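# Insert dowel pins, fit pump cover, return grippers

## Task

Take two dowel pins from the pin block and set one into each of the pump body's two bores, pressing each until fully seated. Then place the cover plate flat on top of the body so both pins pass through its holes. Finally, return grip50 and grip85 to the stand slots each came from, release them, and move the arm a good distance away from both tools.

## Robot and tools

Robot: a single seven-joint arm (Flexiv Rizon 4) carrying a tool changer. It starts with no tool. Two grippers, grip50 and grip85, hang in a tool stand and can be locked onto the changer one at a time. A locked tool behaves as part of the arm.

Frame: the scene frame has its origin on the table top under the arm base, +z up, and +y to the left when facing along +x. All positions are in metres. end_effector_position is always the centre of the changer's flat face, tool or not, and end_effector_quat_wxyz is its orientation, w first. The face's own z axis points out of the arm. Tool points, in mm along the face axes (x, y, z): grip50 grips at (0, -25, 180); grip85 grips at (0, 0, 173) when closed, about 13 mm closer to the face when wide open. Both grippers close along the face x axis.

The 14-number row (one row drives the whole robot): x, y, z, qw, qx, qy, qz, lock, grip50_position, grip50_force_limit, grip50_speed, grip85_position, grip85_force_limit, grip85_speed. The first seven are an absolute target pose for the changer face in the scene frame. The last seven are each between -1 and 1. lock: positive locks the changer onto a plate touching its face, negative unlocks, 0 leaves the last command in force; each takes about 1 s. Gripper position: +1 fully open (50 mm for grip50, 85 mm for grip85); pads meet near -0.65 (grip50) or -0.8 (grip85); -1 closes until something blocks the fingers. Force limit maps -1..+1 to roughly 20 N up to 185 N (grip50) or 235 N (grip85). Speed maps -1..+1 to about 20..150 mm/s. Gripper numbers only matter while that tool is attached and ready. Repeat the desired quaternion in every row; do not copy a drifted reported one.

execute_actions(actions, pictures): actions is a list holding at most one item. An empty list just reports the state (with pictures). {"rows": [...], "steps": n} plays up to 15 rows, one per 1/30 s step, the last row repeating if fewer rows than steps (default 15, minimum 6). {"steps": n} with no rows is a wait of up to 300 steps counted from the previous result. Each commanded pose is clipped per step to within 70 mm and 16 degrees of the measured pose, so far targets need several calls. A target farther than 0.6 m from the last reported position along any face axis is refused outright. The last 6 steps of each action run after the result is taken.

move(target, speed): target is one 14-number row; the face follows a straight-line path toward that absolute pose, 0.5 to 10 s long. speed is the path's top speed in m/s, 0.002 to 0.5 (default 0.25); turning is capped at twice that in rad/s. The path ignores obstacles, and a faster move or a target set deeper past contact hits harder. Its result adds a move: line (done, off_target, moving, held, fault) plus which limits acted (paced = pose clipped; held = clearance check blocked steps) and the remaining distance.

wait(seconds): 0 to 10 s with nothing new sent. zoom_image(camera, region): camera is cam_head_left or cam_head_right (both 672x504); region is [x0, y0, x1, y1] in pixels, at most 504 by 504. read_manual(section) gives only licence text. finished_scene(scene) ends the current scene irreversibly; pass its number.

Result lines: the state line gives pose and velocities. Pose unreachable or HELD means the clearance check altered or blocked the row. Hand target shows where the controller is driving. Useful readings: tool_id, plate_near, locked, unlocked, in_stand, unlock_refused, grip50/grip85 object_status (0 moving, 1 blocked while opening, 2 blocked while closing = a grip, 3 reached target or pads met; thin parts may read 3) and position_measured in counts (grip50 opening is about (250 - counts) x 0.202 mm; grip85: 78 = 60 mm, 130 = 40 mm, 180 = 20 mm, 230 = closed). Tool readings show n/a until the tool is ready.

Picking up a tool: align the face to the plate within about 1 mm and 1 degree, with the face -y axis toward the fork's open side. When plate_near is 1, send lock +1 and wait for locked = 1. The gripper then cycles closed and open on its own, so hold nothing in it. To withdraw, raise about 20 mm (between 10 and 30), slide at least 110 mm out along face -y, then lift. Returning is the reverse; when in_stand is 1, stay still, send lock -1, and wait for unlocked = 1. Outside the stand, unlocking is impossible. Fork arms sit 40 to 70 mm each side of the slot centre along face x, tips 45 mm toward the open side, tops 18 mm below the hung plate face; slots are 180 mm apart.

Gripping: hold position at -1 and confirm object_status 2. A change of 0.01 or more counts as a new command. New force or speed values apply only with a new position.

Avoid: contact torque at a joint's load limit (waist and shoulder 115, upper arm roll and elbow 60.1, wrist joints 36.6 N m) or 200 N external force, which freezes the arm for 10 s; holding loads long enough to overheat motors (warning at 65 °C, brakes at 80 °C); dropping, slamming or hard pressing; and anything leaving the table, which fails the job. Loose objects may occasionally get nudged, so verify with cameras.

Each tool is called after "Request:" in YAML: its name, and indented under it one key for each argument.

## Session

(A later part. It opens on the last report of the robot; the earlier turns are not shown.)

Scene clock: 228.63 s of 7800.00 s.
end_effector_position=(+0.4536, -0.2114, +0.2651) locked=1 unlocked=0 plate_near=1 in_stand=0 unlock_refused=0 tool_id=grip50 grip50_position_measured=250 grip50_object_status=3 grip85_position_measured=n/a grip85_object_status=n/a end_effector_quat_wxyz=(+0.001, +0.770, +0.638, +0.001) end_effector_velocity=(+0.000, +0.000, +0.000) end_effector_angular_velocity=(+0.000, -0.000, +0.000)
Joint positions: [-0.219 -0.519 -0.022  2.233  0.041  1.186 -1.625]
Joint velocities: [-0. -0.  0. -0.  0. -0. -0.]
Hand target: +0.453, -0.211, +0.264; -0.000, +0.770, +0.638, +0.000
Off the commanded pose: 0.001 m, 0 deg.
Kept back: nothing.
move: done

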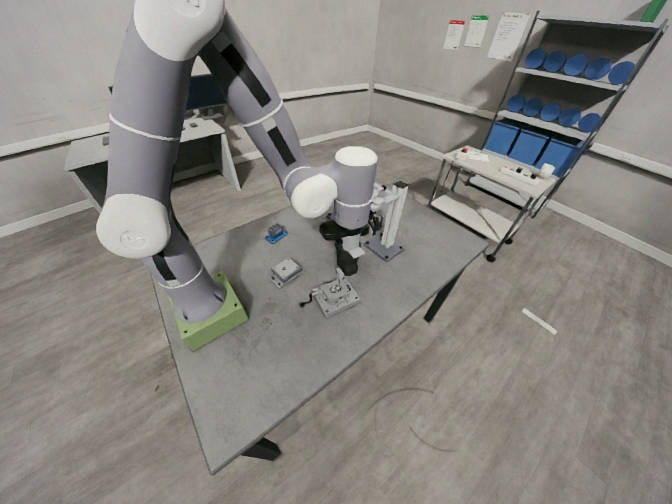

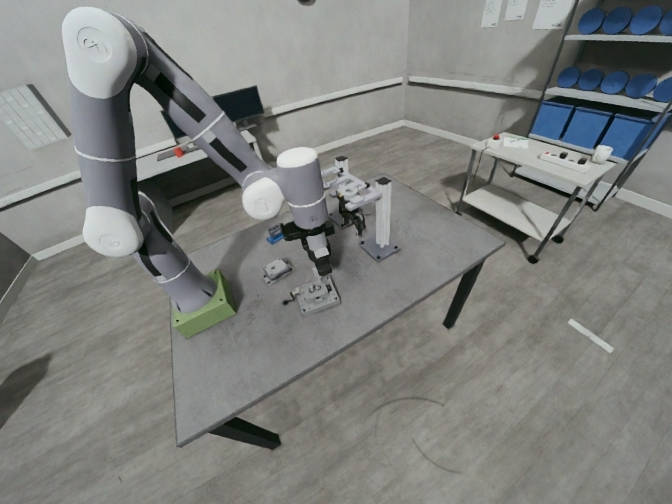

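Request:
move:
  target: [0.4481,-0.2164,0.2648,0,0.770,0.638,0,0,-0.98,1,-0.5,0,0,0]
  speed: 0.004

Request:
move:
  target: [0.4508,-0.2047,0.2648,0,0.770,0.638,0,0,-0.98,1,-0.5,0,0,0]
  speed: 0.004

Request:
move:
  target: [0.4490,-0.2166,0.2648,0,0.770,0.638,0,0,-0.98,1,-0.5,0,0,0]
  speed: 0.004

Request:
move:
  target: [0.4518,-0.2049,0.2648,0,0.770,0.638,0,0,-0.98,1,-0.5,0,0,0]
  speed: 0.004

Request:
move:
  target: [0.4500,-0.2168,0.2648,0,0.770,0.638,0,0,-0.98,1,-0.5,0,0,0]
  speed: 0.004

Request:
move:
  target: [0.4528,-0.2051,0.2648,0,0.770,0.638,0,0,-0.98,1,-0.5,0,0,0]
  speed: 0.004

Request:
move:
  target: [0.4510,-0.2170,0.2648,0,0.770,0.638,0,0,-0.98,1,-0.5,0,0,0]
  speed: 0.004

Scene clock: 231.77 s of 7800.00 s.
end_effector_position=(+0.4493, -0.2160, +0.2656) locked=1 unlocked=0 plate_near=1 in_stand=0 unlock_refused=0 tool_id=grip50 grip50_position_measured=250 grip50_object_status=3 grip85_position_measured=n/a grip85_object_status=n/a end_effector_quat_wxyz=(+0.001, +0.770, +0.638, +0.001) end_effector_velocity=(-0.000, -0.000, -0.000) end_effector_angular_velocity=(+0.000, +0.000, +0.001)
Joint positions: [-0.232 -0.515 -0.02   2.239  0.04   1.189 -1.636]
Joint velocities: [-0.001 -0.     0.001  0.    -0.001  0.    -0.001]
Hand target: +0.448, -0.216, +0.265; +0.000, +0.770, +0.638, -0.000
Off the commanded pose: 0.002 m, 0 deg.
Kept back: nothing.
move: done

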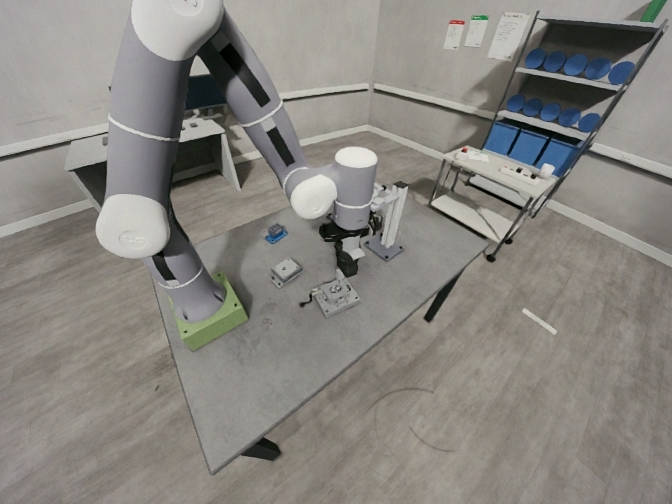

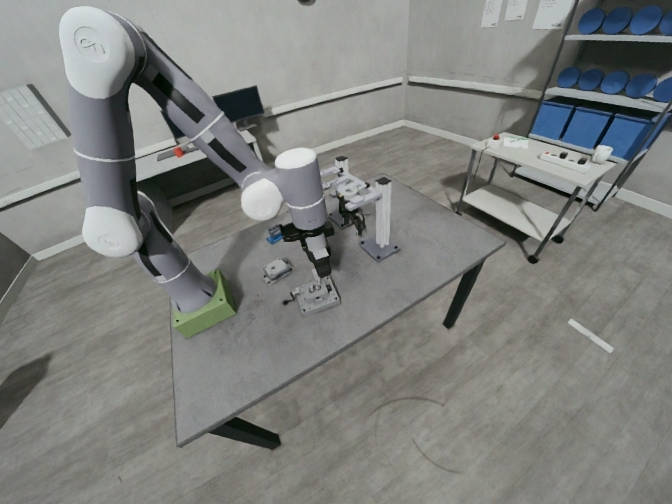

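Scene clock: 234.83 s of 7800.00 s.
end_effector_position=(+0.4512, -0.2055, +0.2655) locked=1 unlocked=0 plate_near=1 in_stand=0 unlock_refused=0 tool_id=grip50 grip50_position_measured=250 grip50_object_status=3 grip85_position_measured=n/a grip85_object_status=n/a end_effector_quat_wxyz=(+0.001, +0.770, +0.638, +0.000) end_effector_velocity=(-0.000, -0.000, +0.000) end_effector_angular_velocity=(-0.000, -0.000, +0.000)
Joint positions: [-0.208 -0.512 -0.022  2.247  0.04   1.193 -1.612]
Joint velocities: [ 0.  0. -0. -0. -0. -0. -0.]
Hand target: +0.451, -0.205, +0.265; -0.000, +0.770, +0.638, +0.000
Off the commanded pose: 0.001 m, 0 deg.
Kept back: nothing.
move: done

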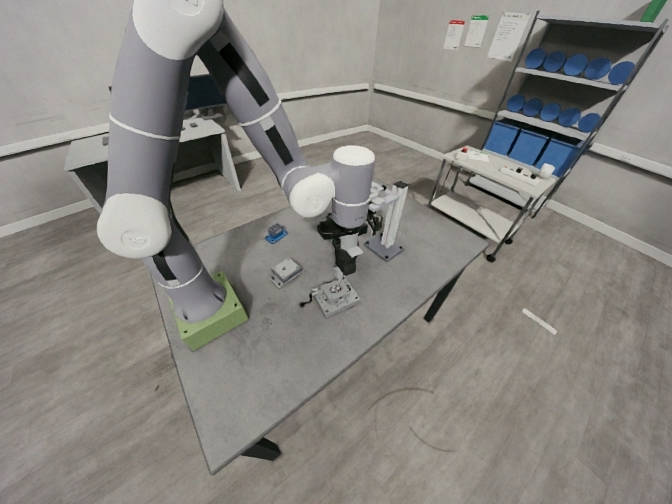

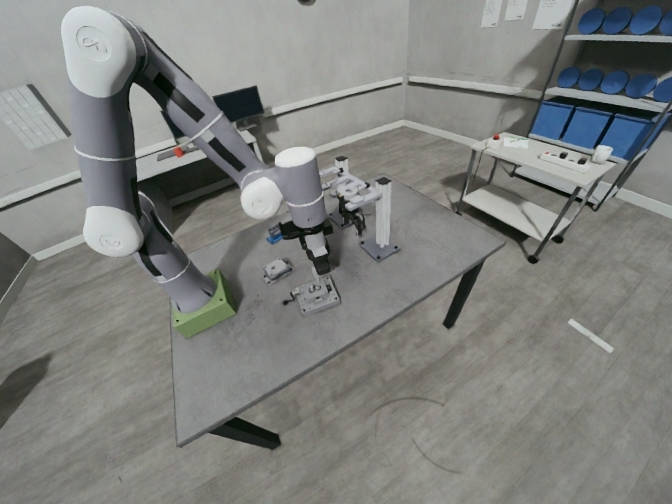

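Scene clock: 237.87 s of 7800.00 s.
end_effector_position=(+0.4498, -0.2161, +0.2655) locked=1 unlocked=0 plate_near=1 in_stand=0 unlock_refused=0 tool_id=grip50 grip50_position_measured=250 grip50_object_status=3 grip85_position_measured=n/a grip85_object_status=n/a end_effector_quat_wxyz=(+0.001, +0.770, +0.638, +0.001) end_effector_velocity=(+0.000, +0.000, -0.000) end_effector_angular_velocity=(+0.000, +0.000, +0.000)
Joint positions: [-0.232 -0.516 -0.02   2.237  0.04   1.188 -1.636]
Joint velocities: [-0.    -0.     0.001 -0.    -0.    -0.    -0.   ]
Hand target: +0.449, -0.217, +0.265; +0.000, +0.770, +0.638, -0.000
Off the commanded pose: 0.001 m, 0 deg.
Kept back: nothing.
move: done

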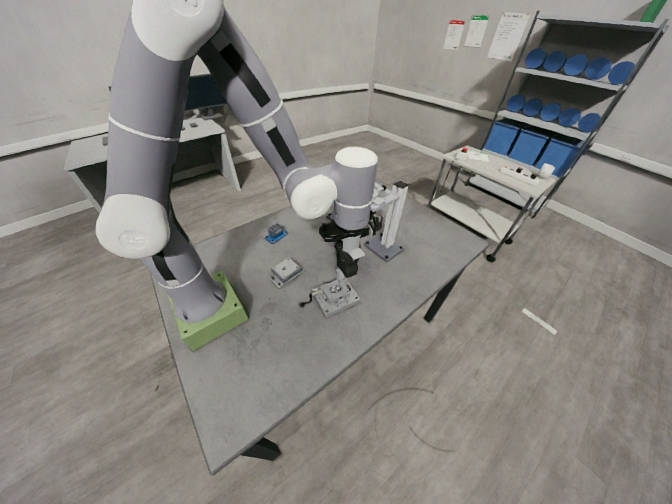

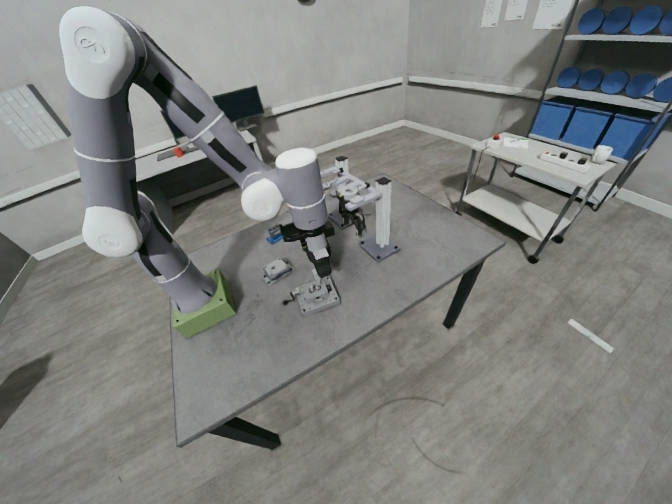

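Scene clock: 240.93 s of 7800.00 s.
end_effector_position=(+0.4522, -0.2058, +0.2655) locked=1 unlocked=0 plate_near=1 in_stand=0 unlock_refused=0 tool_id=grip50 grip50_position_measured=250 grip50_object_status=3 grip85_position_measured=n/a grip85_object_status=n/a end_effector_quat_wxyz=(+0.001, +0.770, +0.638, +0.000) end_effector_velocity=(+0.000, +0.000, +0.000) end_effector_angular_velocity=(-0.000, -0.000, -0.000)
Joint positions: [-0.208 -0.513 -0.022  2.244  0.04   1.191 -1.612]
Joint velocities: [ 0.     0.     0.    -0.    -0.     0.     0.001]
Hand target: +0.452, -0.205, +0.265; -0.000, +0.770, +0.638, +0.000
Off the commanded pose: 0.001 m, 0 deg.
Kept back: nothing.
move: done

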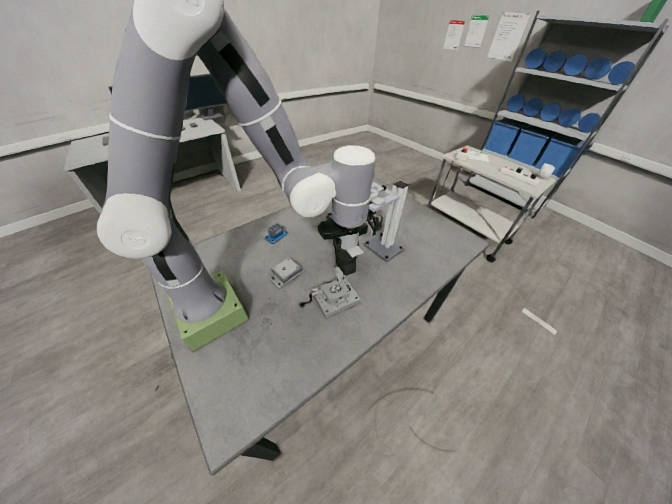

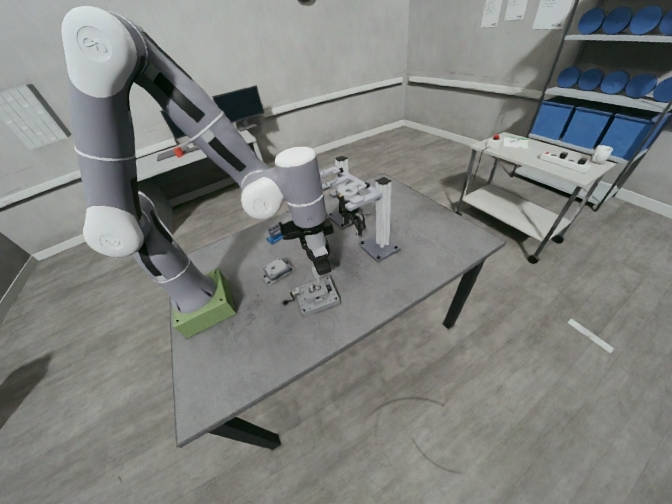

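Scene clock: 243.93 s of 7800.00 s.
end_effector_position=(+0.4508, -0.2163, +0.2655) locked=1 unlocked=0 plate_near=1 in_stand=0 unlock_refused=0 tool_id=grip50 grip50_position_measured=250 grip50_object_status=3 grip85_position_measured=n/a grip85_object_status=n/a end_effector_quat_wxyz=(+0.001, +0.770, +0.638, +0.001) end_effector_velocity=(+0.000, -0.000, +0.000) end_effector_angular_velocity=(-0.000, -0.000, -0.001)
Joint positions: [-0.233 -0.517 -0.02   2.234  0.04   1.186 -1.635]
Joint velocities: [-0.     0.     0.    -0.    -0.001  0.     0.001]
Hand target: +0.450, -0.217, +0.265; +0.000, +0.770, +0.638, -0.000
Off the commanded pose: 0.001 m, 0 deg.
Kept back: nothing.
move: done

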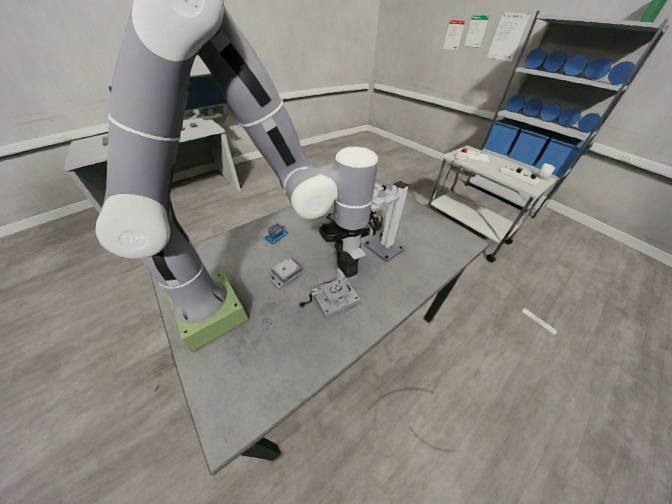

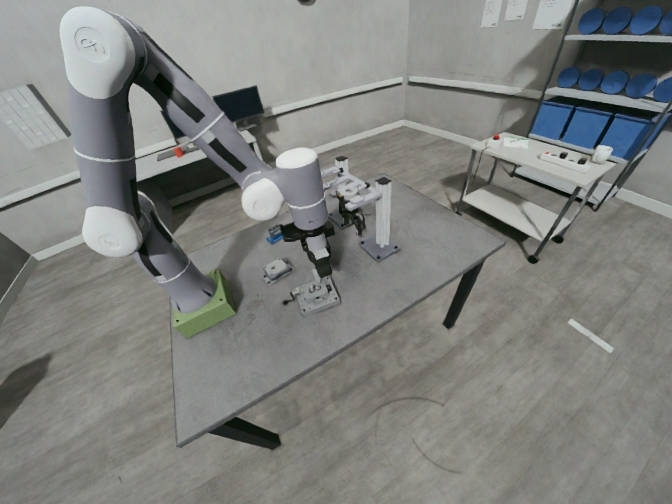

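Scene clock: 247.00 s of 7800.00 s.
end_effector_position=(+0.4532, -0.2060, +0.2655) locked=1 unlocked=0 plate_near=1 in_stand=0 unlock_refused=0 tool_id=grip50 grip50_position_measured=250 grip50_object_status=3 grip85_position_measured=n/a grip85_object_status=n/a end_effector_quat_wxyz=(+0.001, +0.770, +0.638, +0.000) end_effector_velocity=(+0.000, -0.000, -0.000) end_effector_angular_velocity=(-0.000, +0.000, -0.001)
Joint positions: [-0.208 -0.515 -0.022  2.241  0.04   1.19  -1.612]
Joint velocities: [ 0.    -0.001 -0.    -0.    -0.001  0.     0.001]
Hand target: +0.453, -0.205, +0.265; -0.000, +0.770, +0.638, +0.000
Off the commanded pose: 0.001 m, 0 deg.
Kept back: nothing.
move: done

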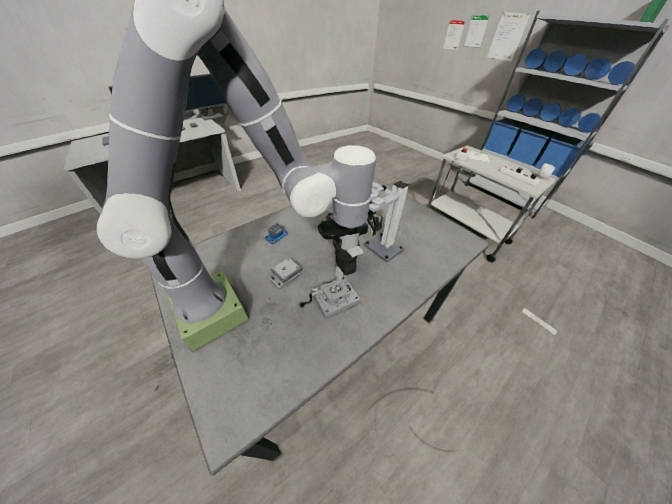

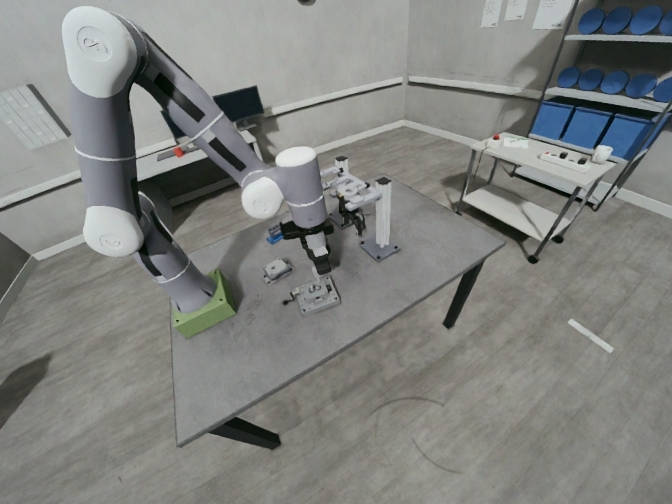

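Scene clock: 250.03 s of 7800.00 s.
end_effector_position=(+0.4518, -0.2165, +0.2655) locked=1 unlocked=0 plate_near=1 in_stand=0 unlock_refused=0 tool_id=grip50 grip50_position_measured=250 grip50_object_status=3 grip85_position_measured=n/a grip85_object_status=n/a end_effector_quat_wxyz=(+0.001, +0.770, +0.638, +0.001) end_effector_velocity=(+0.000, -0.000, +0.000) end_effector_angular_velocity=(-0.000, -0.000, +0.001)
Joint positions: [-0.233 -0.519 -0.019  2.231  0.039  1.184 -1.635]
Joint velocities: [-0.     0.     0.     0.    -0.001  0.    -0.001]
Hand target: +0.451, -0.217, +0.265; +0.000, +0.770, +0.638, -0.000
Off the commanded pose: 0.001 m, 0 deg.
Kept back: nothing.
move: done

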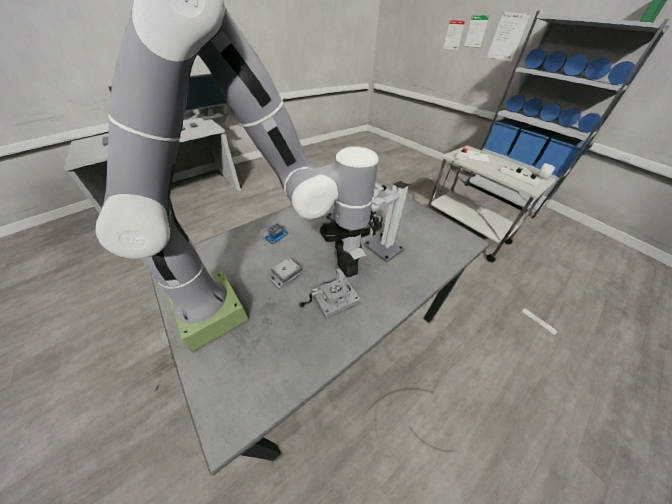

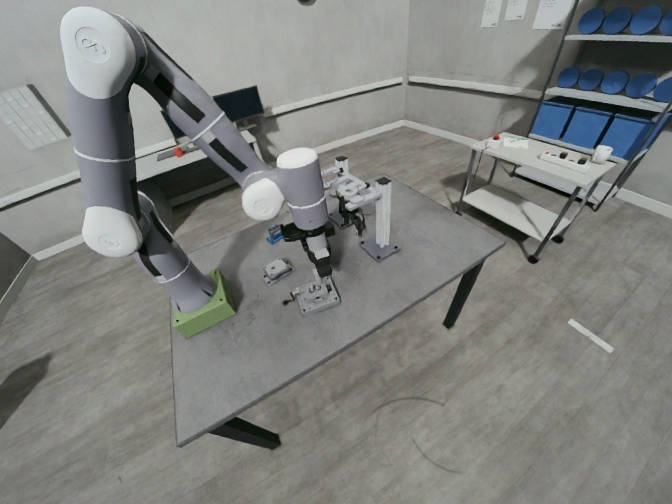

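Request:
move:
  target: [0.4540,-0.2053,0.2648,0,0.770,0.638,0,0,-0.98,1,-0.5,0,0,0]
  speed: 0.004

Request:
move:
  target: [0.4520,-0.2172,0.2648,0,0.770,0.638,0,0,-0.98,1,-0.5,0,0,0]
  speed: 0.004

Request:
move:
  target: [0.4550,-0.2055,0.2648,0,0.770,0.638,0,0,-0.98,1,-0.5,0,0,0]
  speed: 0.004

Request:
move:
  target: [0.4530,-0.2174,0.2648,0,0.770,0.638,0,0,-0.98,1,-0.5,0,0,0]
  speed: 0.004

Request:
move:
  target: [0.4560,-0.2057,0.2648,0,0.770,0.638,0,0,-0.98,1,-0.5,0,0,0]
  speed: 0.004

Request:
move:
  target: [0.4540,-0.2176,0.2648,0,0.770,0.638,0,0,-0.98,1,-0.5,0,0,0]
  speed: 0.004

Request:
move:
  target: [0.4570,-0.2059,0.2648,0,0.770,0.638,0,0,-0.98,1,-0.5,0,0,0]
  speed: 0.004

Request:
move:
  target: [0.4550,-0.2178,0.2648,0,0.770,0.638,0,0,-0.98,1,-0.5,0,0,0]
  speed: 0.004

Scene clock: 253.90 s of 7800.00 s.
end_effector_position=(+0.4544, -0.2062, +0.2655) locked=1 unlocked=0 plate_near=1 in_stand=0 unlock_refused=0 tool_id=grip50 grip50_position_measured=250 grip50_object_status=3 grip85_position_measured=n/a grip85_object_status=n/a end_effector_quat_wxyz=(+0.001, +0.770, +0.638, +0.000) end_effector_velocity=(+0.000, +0.000, +0.000) end_effector_angular_velocity=(-0.000, -0.001, +0.002)
Joint positions: [-0.208 -0.516 -0.022  2.237  0.039  1.188 -1.612]
Joint velocities: [ 0.     0.    -0.    -0.    -0.     0.    -0.002]
Hand target: +0.454, -0.205, +0.265; -0.000, +0.770, +0.638, +0.000
Off the commanded pose: 0.001 m, 0 deg.
Kept back: nothing.
move: done

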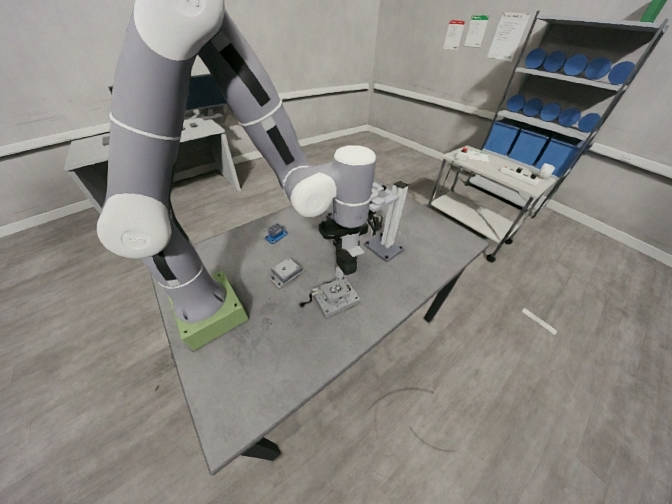

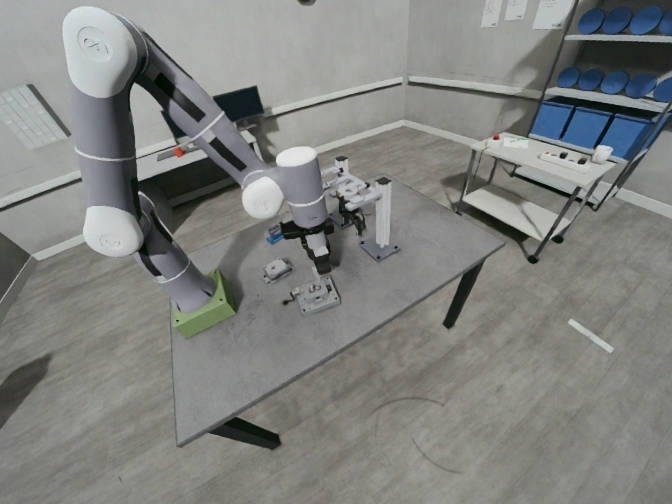

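Scene clock: 256.93 s of 7800.00 s.
end_effector_position=(+0.4528, -0.2167, +0.2656) locked=1 unlocked=0 plate_near=1 in_stand=0 unlock_refused=0 tool_id=grip50 grip50_position_measured=250 grip50_object_status=3 grip85_position_measured=n/a grip85_object_status=n/a end_effector_quat_wxyz=(+0.001, +0.770, +0.638, +0.001) end_effector_velocity=(+0.000, -0.000, +0.000) end_effector_angular_velocity=(-0.000, -0.000, +0.000)
Joint positions: [-0.233 -0.52  -0.019  2.228  0.039  1.183 -1.635]
Joint velocities: [-0.  0.  0. -0. -0.  0. -0.]
Hand target: +0.452, -0.217, +0.265; +0.000, +0.770, +0.638, -0.000
Off the commanded pose: 0.001 m, 0 deg.
Kept back: nothing.
move: done

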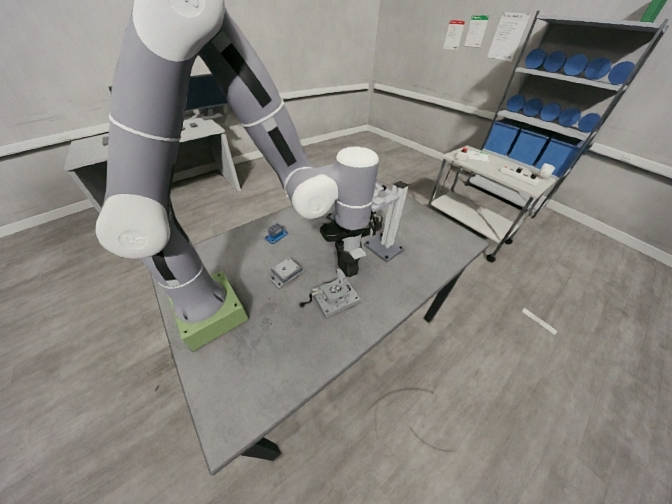

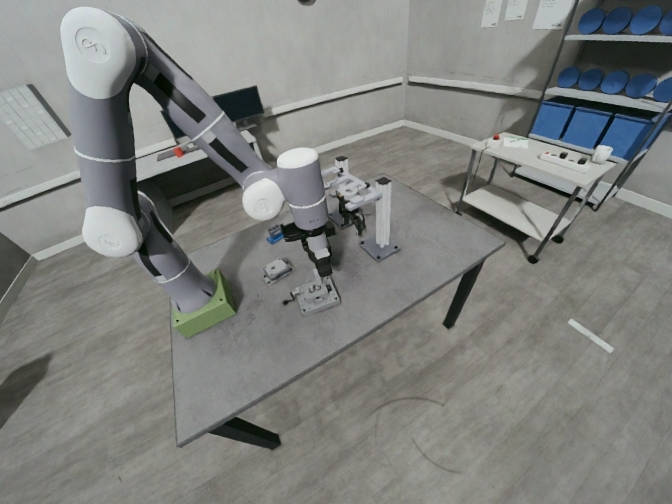

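Scene clock: 260.03 s of 7800.00 s.
end_effector_position=(+0.4554, -0.2065, +0.2655) locked=1 unlocked=0 plate_near=1 in_stand=0 unlock_refused=0 tool_id=grip50 grip50_position_measured=250 grip50_object_status=3 grip85_position_measured=n/a grip85_object_status=n/a end_effector_quat_wxyz=(+0.001, +0.770, +0.638, +0.000) end_effector_velocity=(+0.000, +0.000, +0.000) end_effector_angular_velocity=(-0.000, -0.000, +0.001)
Joint positions: [-0.208 -0.517 -0.022  2.234  0.039  1.186 -1.612]
Joint velocities: [ 0.    -0.    -0.     0.    -0.001  0.    -0.   ]
Hand target: +0.455, -0.205, +0.265; -0.000, +0.770, +0.638, +0.000
Off the commanded pose: 0.001 m, 0 deg.
Kept back: nothing.
move: done

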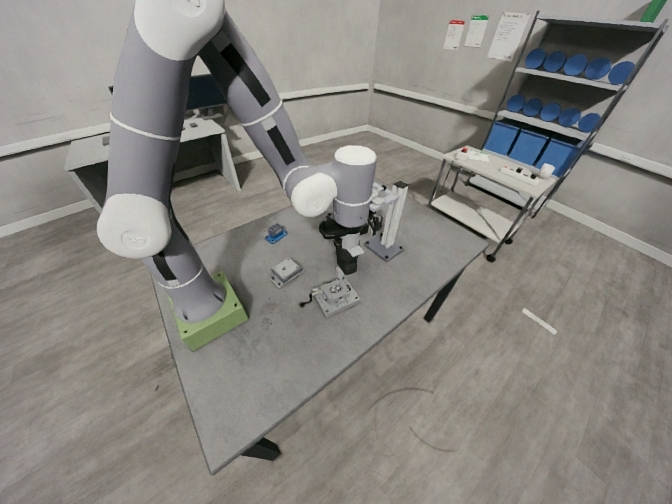

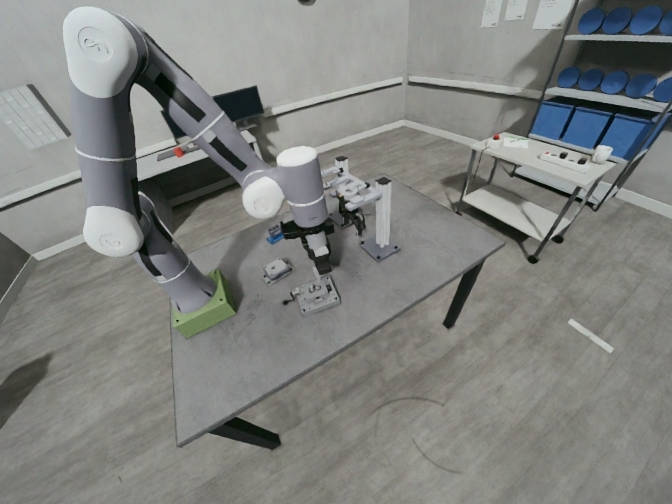

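Scene clock: 263.07 s of 7800.00 s.
end_effector_position=(+0.4538, -0.2169, +0.2656) locked=1 unlocked=0 plate_near=1 in_stand=0 unlock_refused=0 tool_id=grip50 grip50_position_measured=250 grip50_object_status=3 grip85_position_measured=n/a grip85_object_status=n/a end_effector_quat_wxyz=(+0.001, +0.770, +0.638, +0.001) end_effector_velocity=(+0.000, -0.000, +0.000) end_effector_angular_velocity=(-0.000, -0.000, -0.000)
Joint positions: [-0.233 -0.521 -0.019  2.225  0.039  1.181 -1.635]
Joint velocities: [-0.     0.     0.    -0.    -0.001 -0.     0.001]
Hand target: +0.453, -0.217, +0.265; +0.000, +0.770, +0.638, -0.000
Off the commanded pose: 0.001 m, 0 deg.
Kept back: nothing.
move: done

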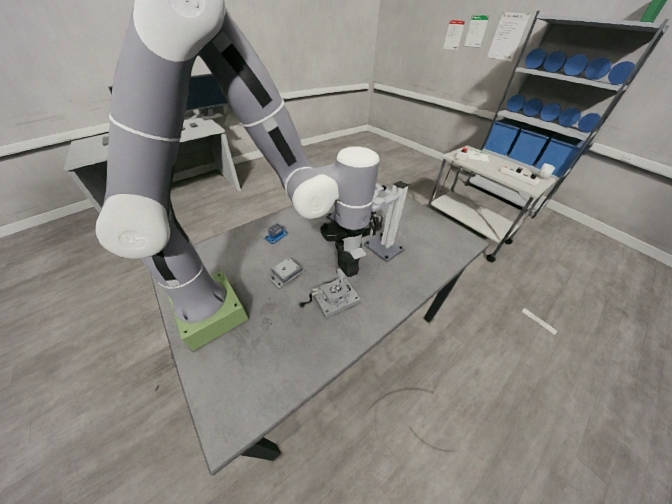

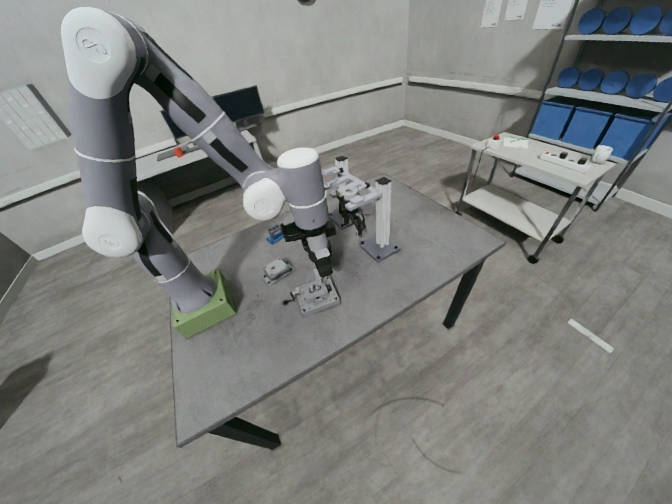

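Scene clock: 266.17 s of 7800.00 s.
end_effector_position=(+0.4563, -0.2067, +0.2654) locked=1 unlocked=0 plate_near=1 in_stand=0 unlock_refused=0 tool_id=grip50 grip50_position_measured=250 grip50_object_status=3 grip85_position_measured=n/a grip85_object_status=n/a end_effector_quat_wxyz=(+0.001, +0.770, +0.638, +0.000) end_effector_velocity=(-0.000, -0.000, +0.000) end_effector_angular_velocity=(-0.000, +0.000, -0.000)
Joint positions: [-0.209 -0.519 -0.022  2.232  0.039  1.184 -1.612]
Joint velocities: [ 0.  0. -0.  0. -0.  0.  0.]
Hand target: +0.456, -0.206, +0.265; -0.000, +0.770, +0.638, +0.000
Off the commanded pose: 0.001 m, 0 deg.
Kept back: nothing.
move: done

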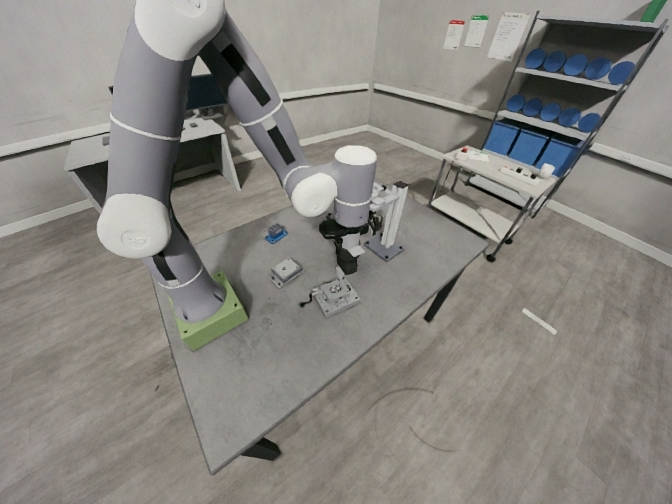

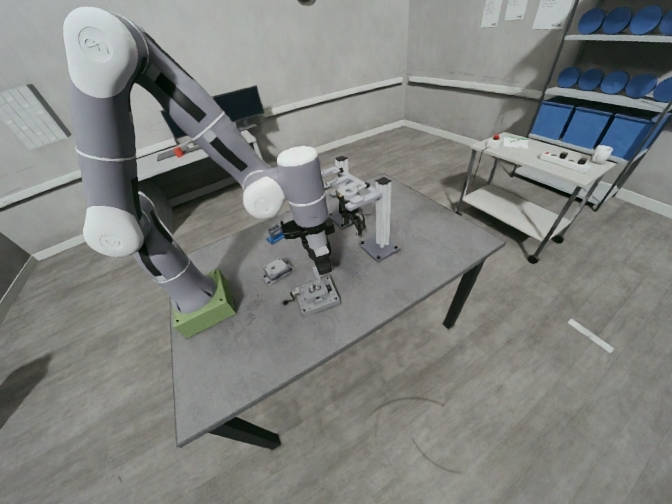

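Scene clock: 269.17 s of 7800.00 s.
end_effector_position=(+0.4548, -0.2171, +0.2656) locked=1 unlocked=0 plate_near=1 in_stand=0 unlock_refused=0 tool_id=grip50 grip50_position_measured=250 grip50_object_status=3 grip85_position_measured=n/a grip85_object_status=n/a end_effector_quat_wxyz=(+0.001, +0.770, +0.638, +0.001) end_effector_velocity=(+0.000, -0.000, +0.000) end_effector_angular_velocity=(-0.000, -0.000, -0.002)
Joint positions: [-0.233 -0.523 -0.019  2.222  0.039  1.179 -1.635]
Joint velocities: [-0.001  0.    -0.    -0.    -0.001  0.     0.002]
Hand target: +0.454, -0.218, +0.265; +0.000, +0.770, +0.638, -0.000
Off the commanded pose: 0.001 m, 0 deg.
Kept back: nothing.
move: done

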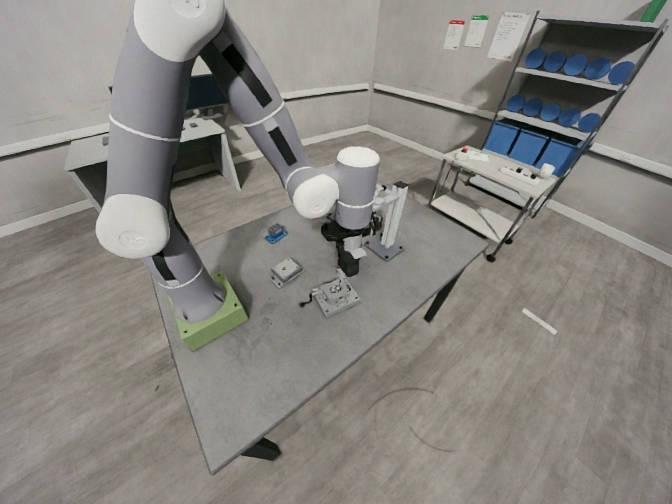

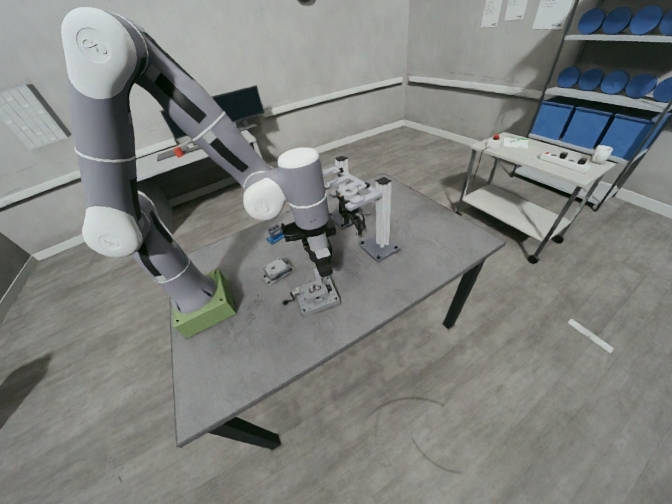

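Scene clock: 272.23 s of 7800.00 s.
end_effector_position=(+0.4573, -0.2069, +0.2654) locked=1 unlocked=0 plate_near=1 in_stand=0 unlock_refused=0 tool_id=grip50 grip50_position_measured=250 grip50_object_status=3 grip85_position_measured=n/a grip85_object_status=n/a end_effector_quat_wxyz=(+0.001, +0.770, +0.638, +0.000) end_effector_velocity=(-0.000, -0.000, -0.000) end_effector_angular_velocity=(+0.000, +0.000, -0.001)
Joint positions: [-0.209 -0.52  -0.022  2.229  0.039  1.183 -1.612]
Joint velocities: [ 0.     0.    -0.001  0.     0.001 -0.     0.   ]
Hand target: +0.457, -0.206, +0.265; -0.000, +0.770, +0.638, +0.000
Off the commanded pose: 0.001 m, 0 deg.
Kept back: nothing.
move: done

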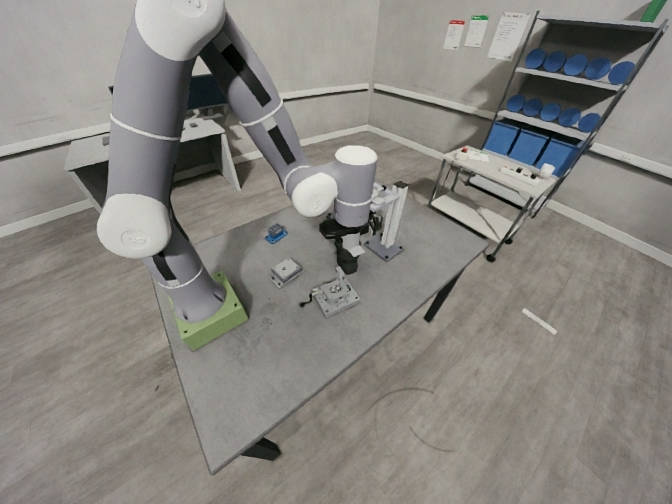

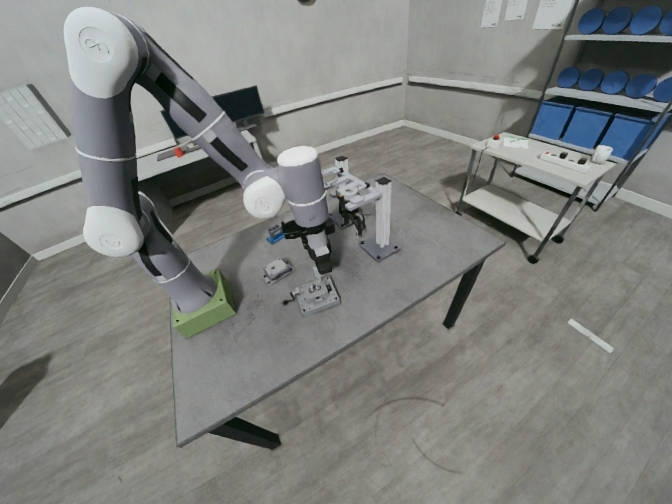

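Scene clock: 275.23 s of 7800.00 s.
end_effector_position=(+0.4558, -0.2173, +0.2656) locked=1 unlocked=0 plate_near=1 in_stand=0 unlock_refused=0 tool_id=grip50 grip50_position_measured=250 grip50_object_status=3 grip85_position_measured=n/a grip85_object_status=n/a end_effector_quat_wxyz=(+0.001, +0.770, +0.638, +0.001) end_effector_velocity=(+0.000, +0.000, -0.000) end_effector_angular_velocity=(+0.000, +0.000, +0.000)
Joint positions: [-0.233 -0.524 -0.019  2.219  0.039  1.178 -1.634]
Joint velocities: [-0.001 -0.     0.001  0.    -0.001  0.     0.001]
Hand target: +0.455, -0.218, +0.265; +0.000, +0.770, +0.638, -0.000
Off the commanded pose: 0.001 m, 0 deg.
Kept back: nothing.
move: done

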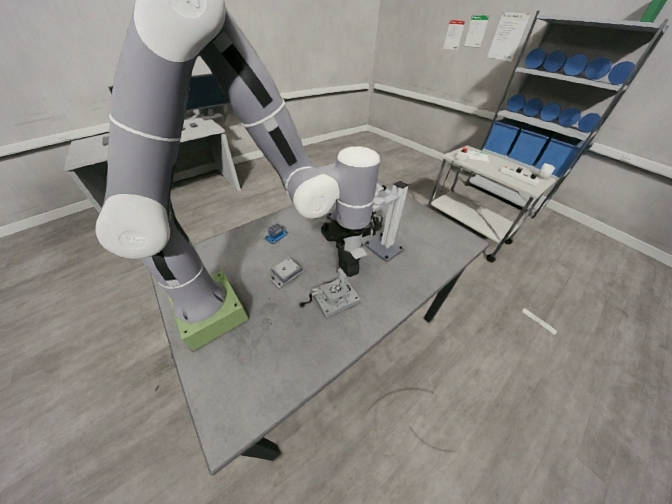

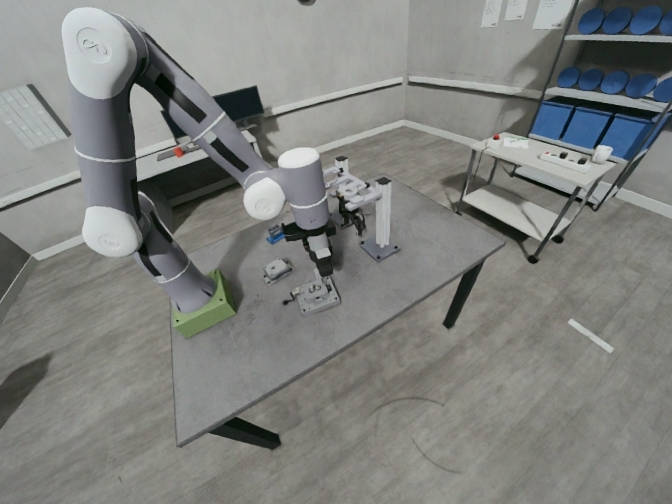

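Request:
move:
  target: [0.40,-0.36,0.30,0,0.770,0.638,0,0,-0.98,1,-0.5,0,0,0]
  speed: 0.002

Request:
move:
  target: [0.45,-0.23,0.31,0,0.770,0.638,0,0,-0.98,1,-0.5,0,0,0]
  speed: 0.05

Request:
move:
  target: [0.30,-0.40,0.50,0,0.770,0.638,0,0,-0.98,1,-0.5,0,0,0]
  speed: 0.15

Scene clock: 285.67 s of 7800.00 s.
end_effector_position=(+0.4487, -0.2354, +0.2698) locked=1 unlocked=0 plate_near=1 in_stand=0 unlock_refused=0 tool_id=grip50 grip50_position_measured=250 grip50_object_status=3 grip85_position_measured=n/a grip85_object_status=n/a end_effector_quat_wxyz=(+0.001, +0.770, +0.638, +0.001) end_effector_velocity=(-0.000, -0.000, -0.000) end_effector_angular_velocity=(+0.000, +0.001, -0.001)
Joint positions: [-0.271 -0.515 -0.02   2.214  0.039  1.163 -1.673]
Joint velocities: [-0.    -0.    -0.     0.     0.     0.     0.001]
Hand target: +0.449, -0.235, +0.270; +0.001, +0.770, +0.638, +0.001
Off the commanded pose: 0.137 m, 0 deg.
Kept back: nothing.
move: off_target (path cut at 10 s)

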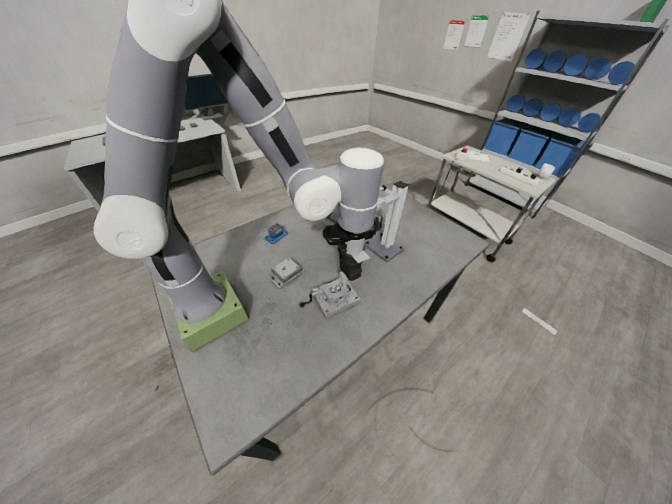

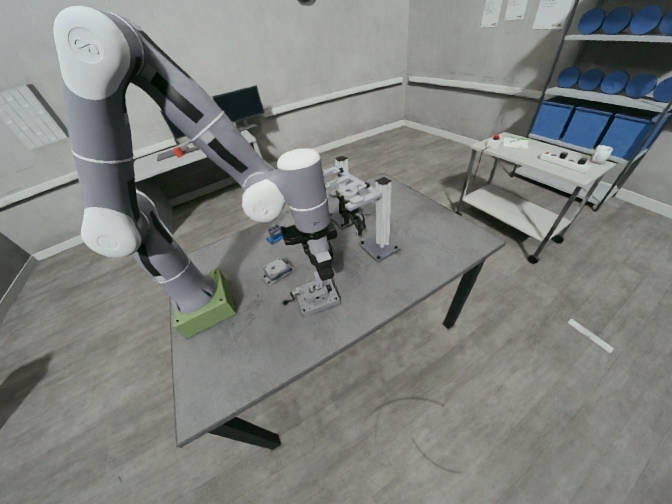

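Scene clock: 286.73 s of 7800.00 s.
end_effector_position=(+0.4500, -0.2300, +0.3102) locked=1 unlocked=0 plate_near=1 in_stand=0 unlock_refused=0 tool_id=grip50 grip50_position_measured=250 grip50_object_status=3 grip85_position_measured=n/a grip85_object_status=n/a end_effector_quat_wxyz=(+0.000, +0.770, +0.638, +0.000) end_effector_velocity=(+0.000, -0.000, +0.000) end_effector_angular_velocity=(-0.000, -0.001, +0.001)
Joint positions: [-0.261 -0.408 -0.022  2.218  0.028  1.059 -1.654]
Joint velocities: [ 0.    -0.    -0.    -0.     0.     0.    -0.001]
Hand target: +0.450, -0.230, +0.310; +0.000, +0.770, +0.638, -0.000
Off the commanded pose: 0.000 m, 0 deg.
Kept back: nothing.
move: done

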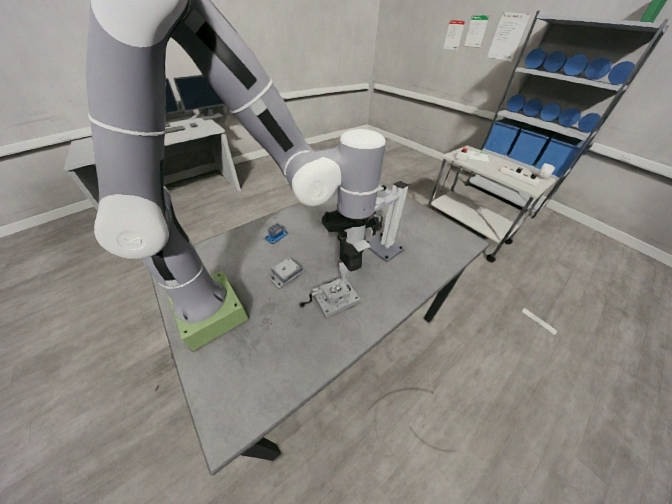

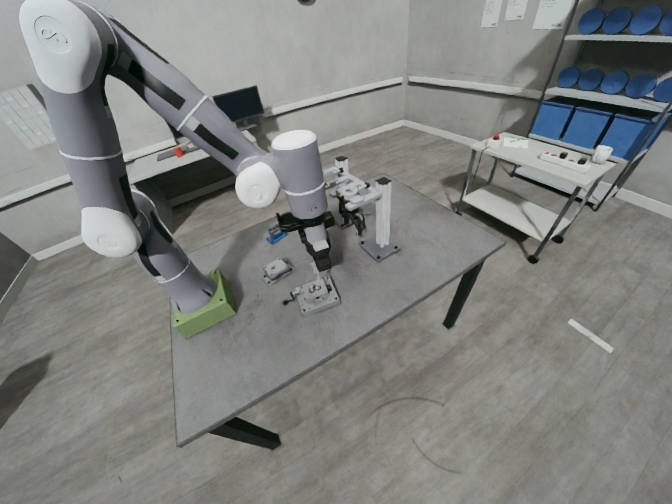

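Scene clock: 289.00 s of 7800.00 s.
end_effector_position=(+0.2999, -0.4000, +0.5001) locked=1 unlocked=0 plate_near=1 in_stand=0 unlock_refused=0 tool_id=grip50 grip50_position_measured=250 grip50_object_status=3 grip85_position_measured=n/a grip85_object_status=n/a end_effector_quat_wxyz=(+0.001, +0.770, +0.638, -0.001) end_effector_velocity=(+0.000, -0.000, +0.000) end_effector_angular_velocity=(+0.000, -0.000, -0.001)
Joint positions: [-0.546 -0.006 -0.198  2.094  0.006  0.531 -2.096]
Joint velocities: [-0.    -0.    -0.    -0.     0.     0.     0.001]
Hand target: +0.300, -0.400, +0.500; +0.001, +0.770, +0.638, -0.001
Off the commanded pose: 0.000 m, 0 deg.
Kept back: nothing.
move: done

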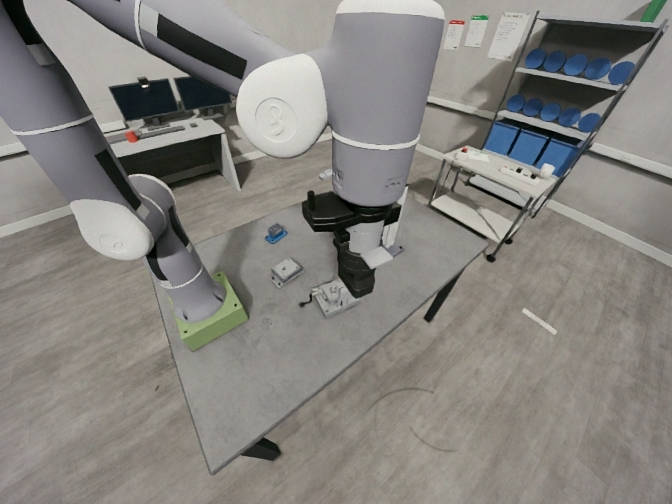

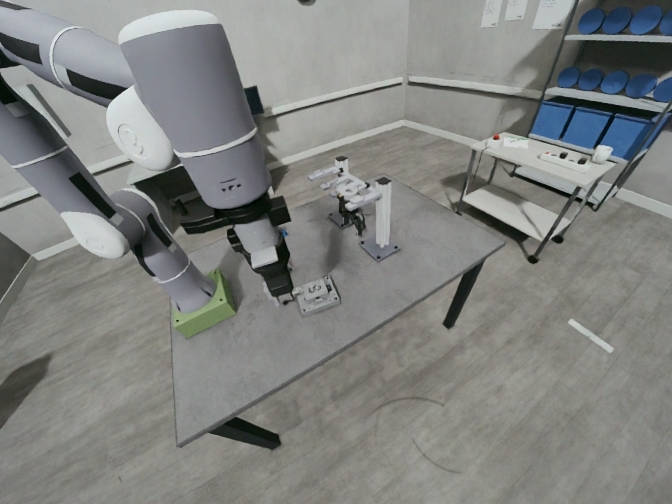

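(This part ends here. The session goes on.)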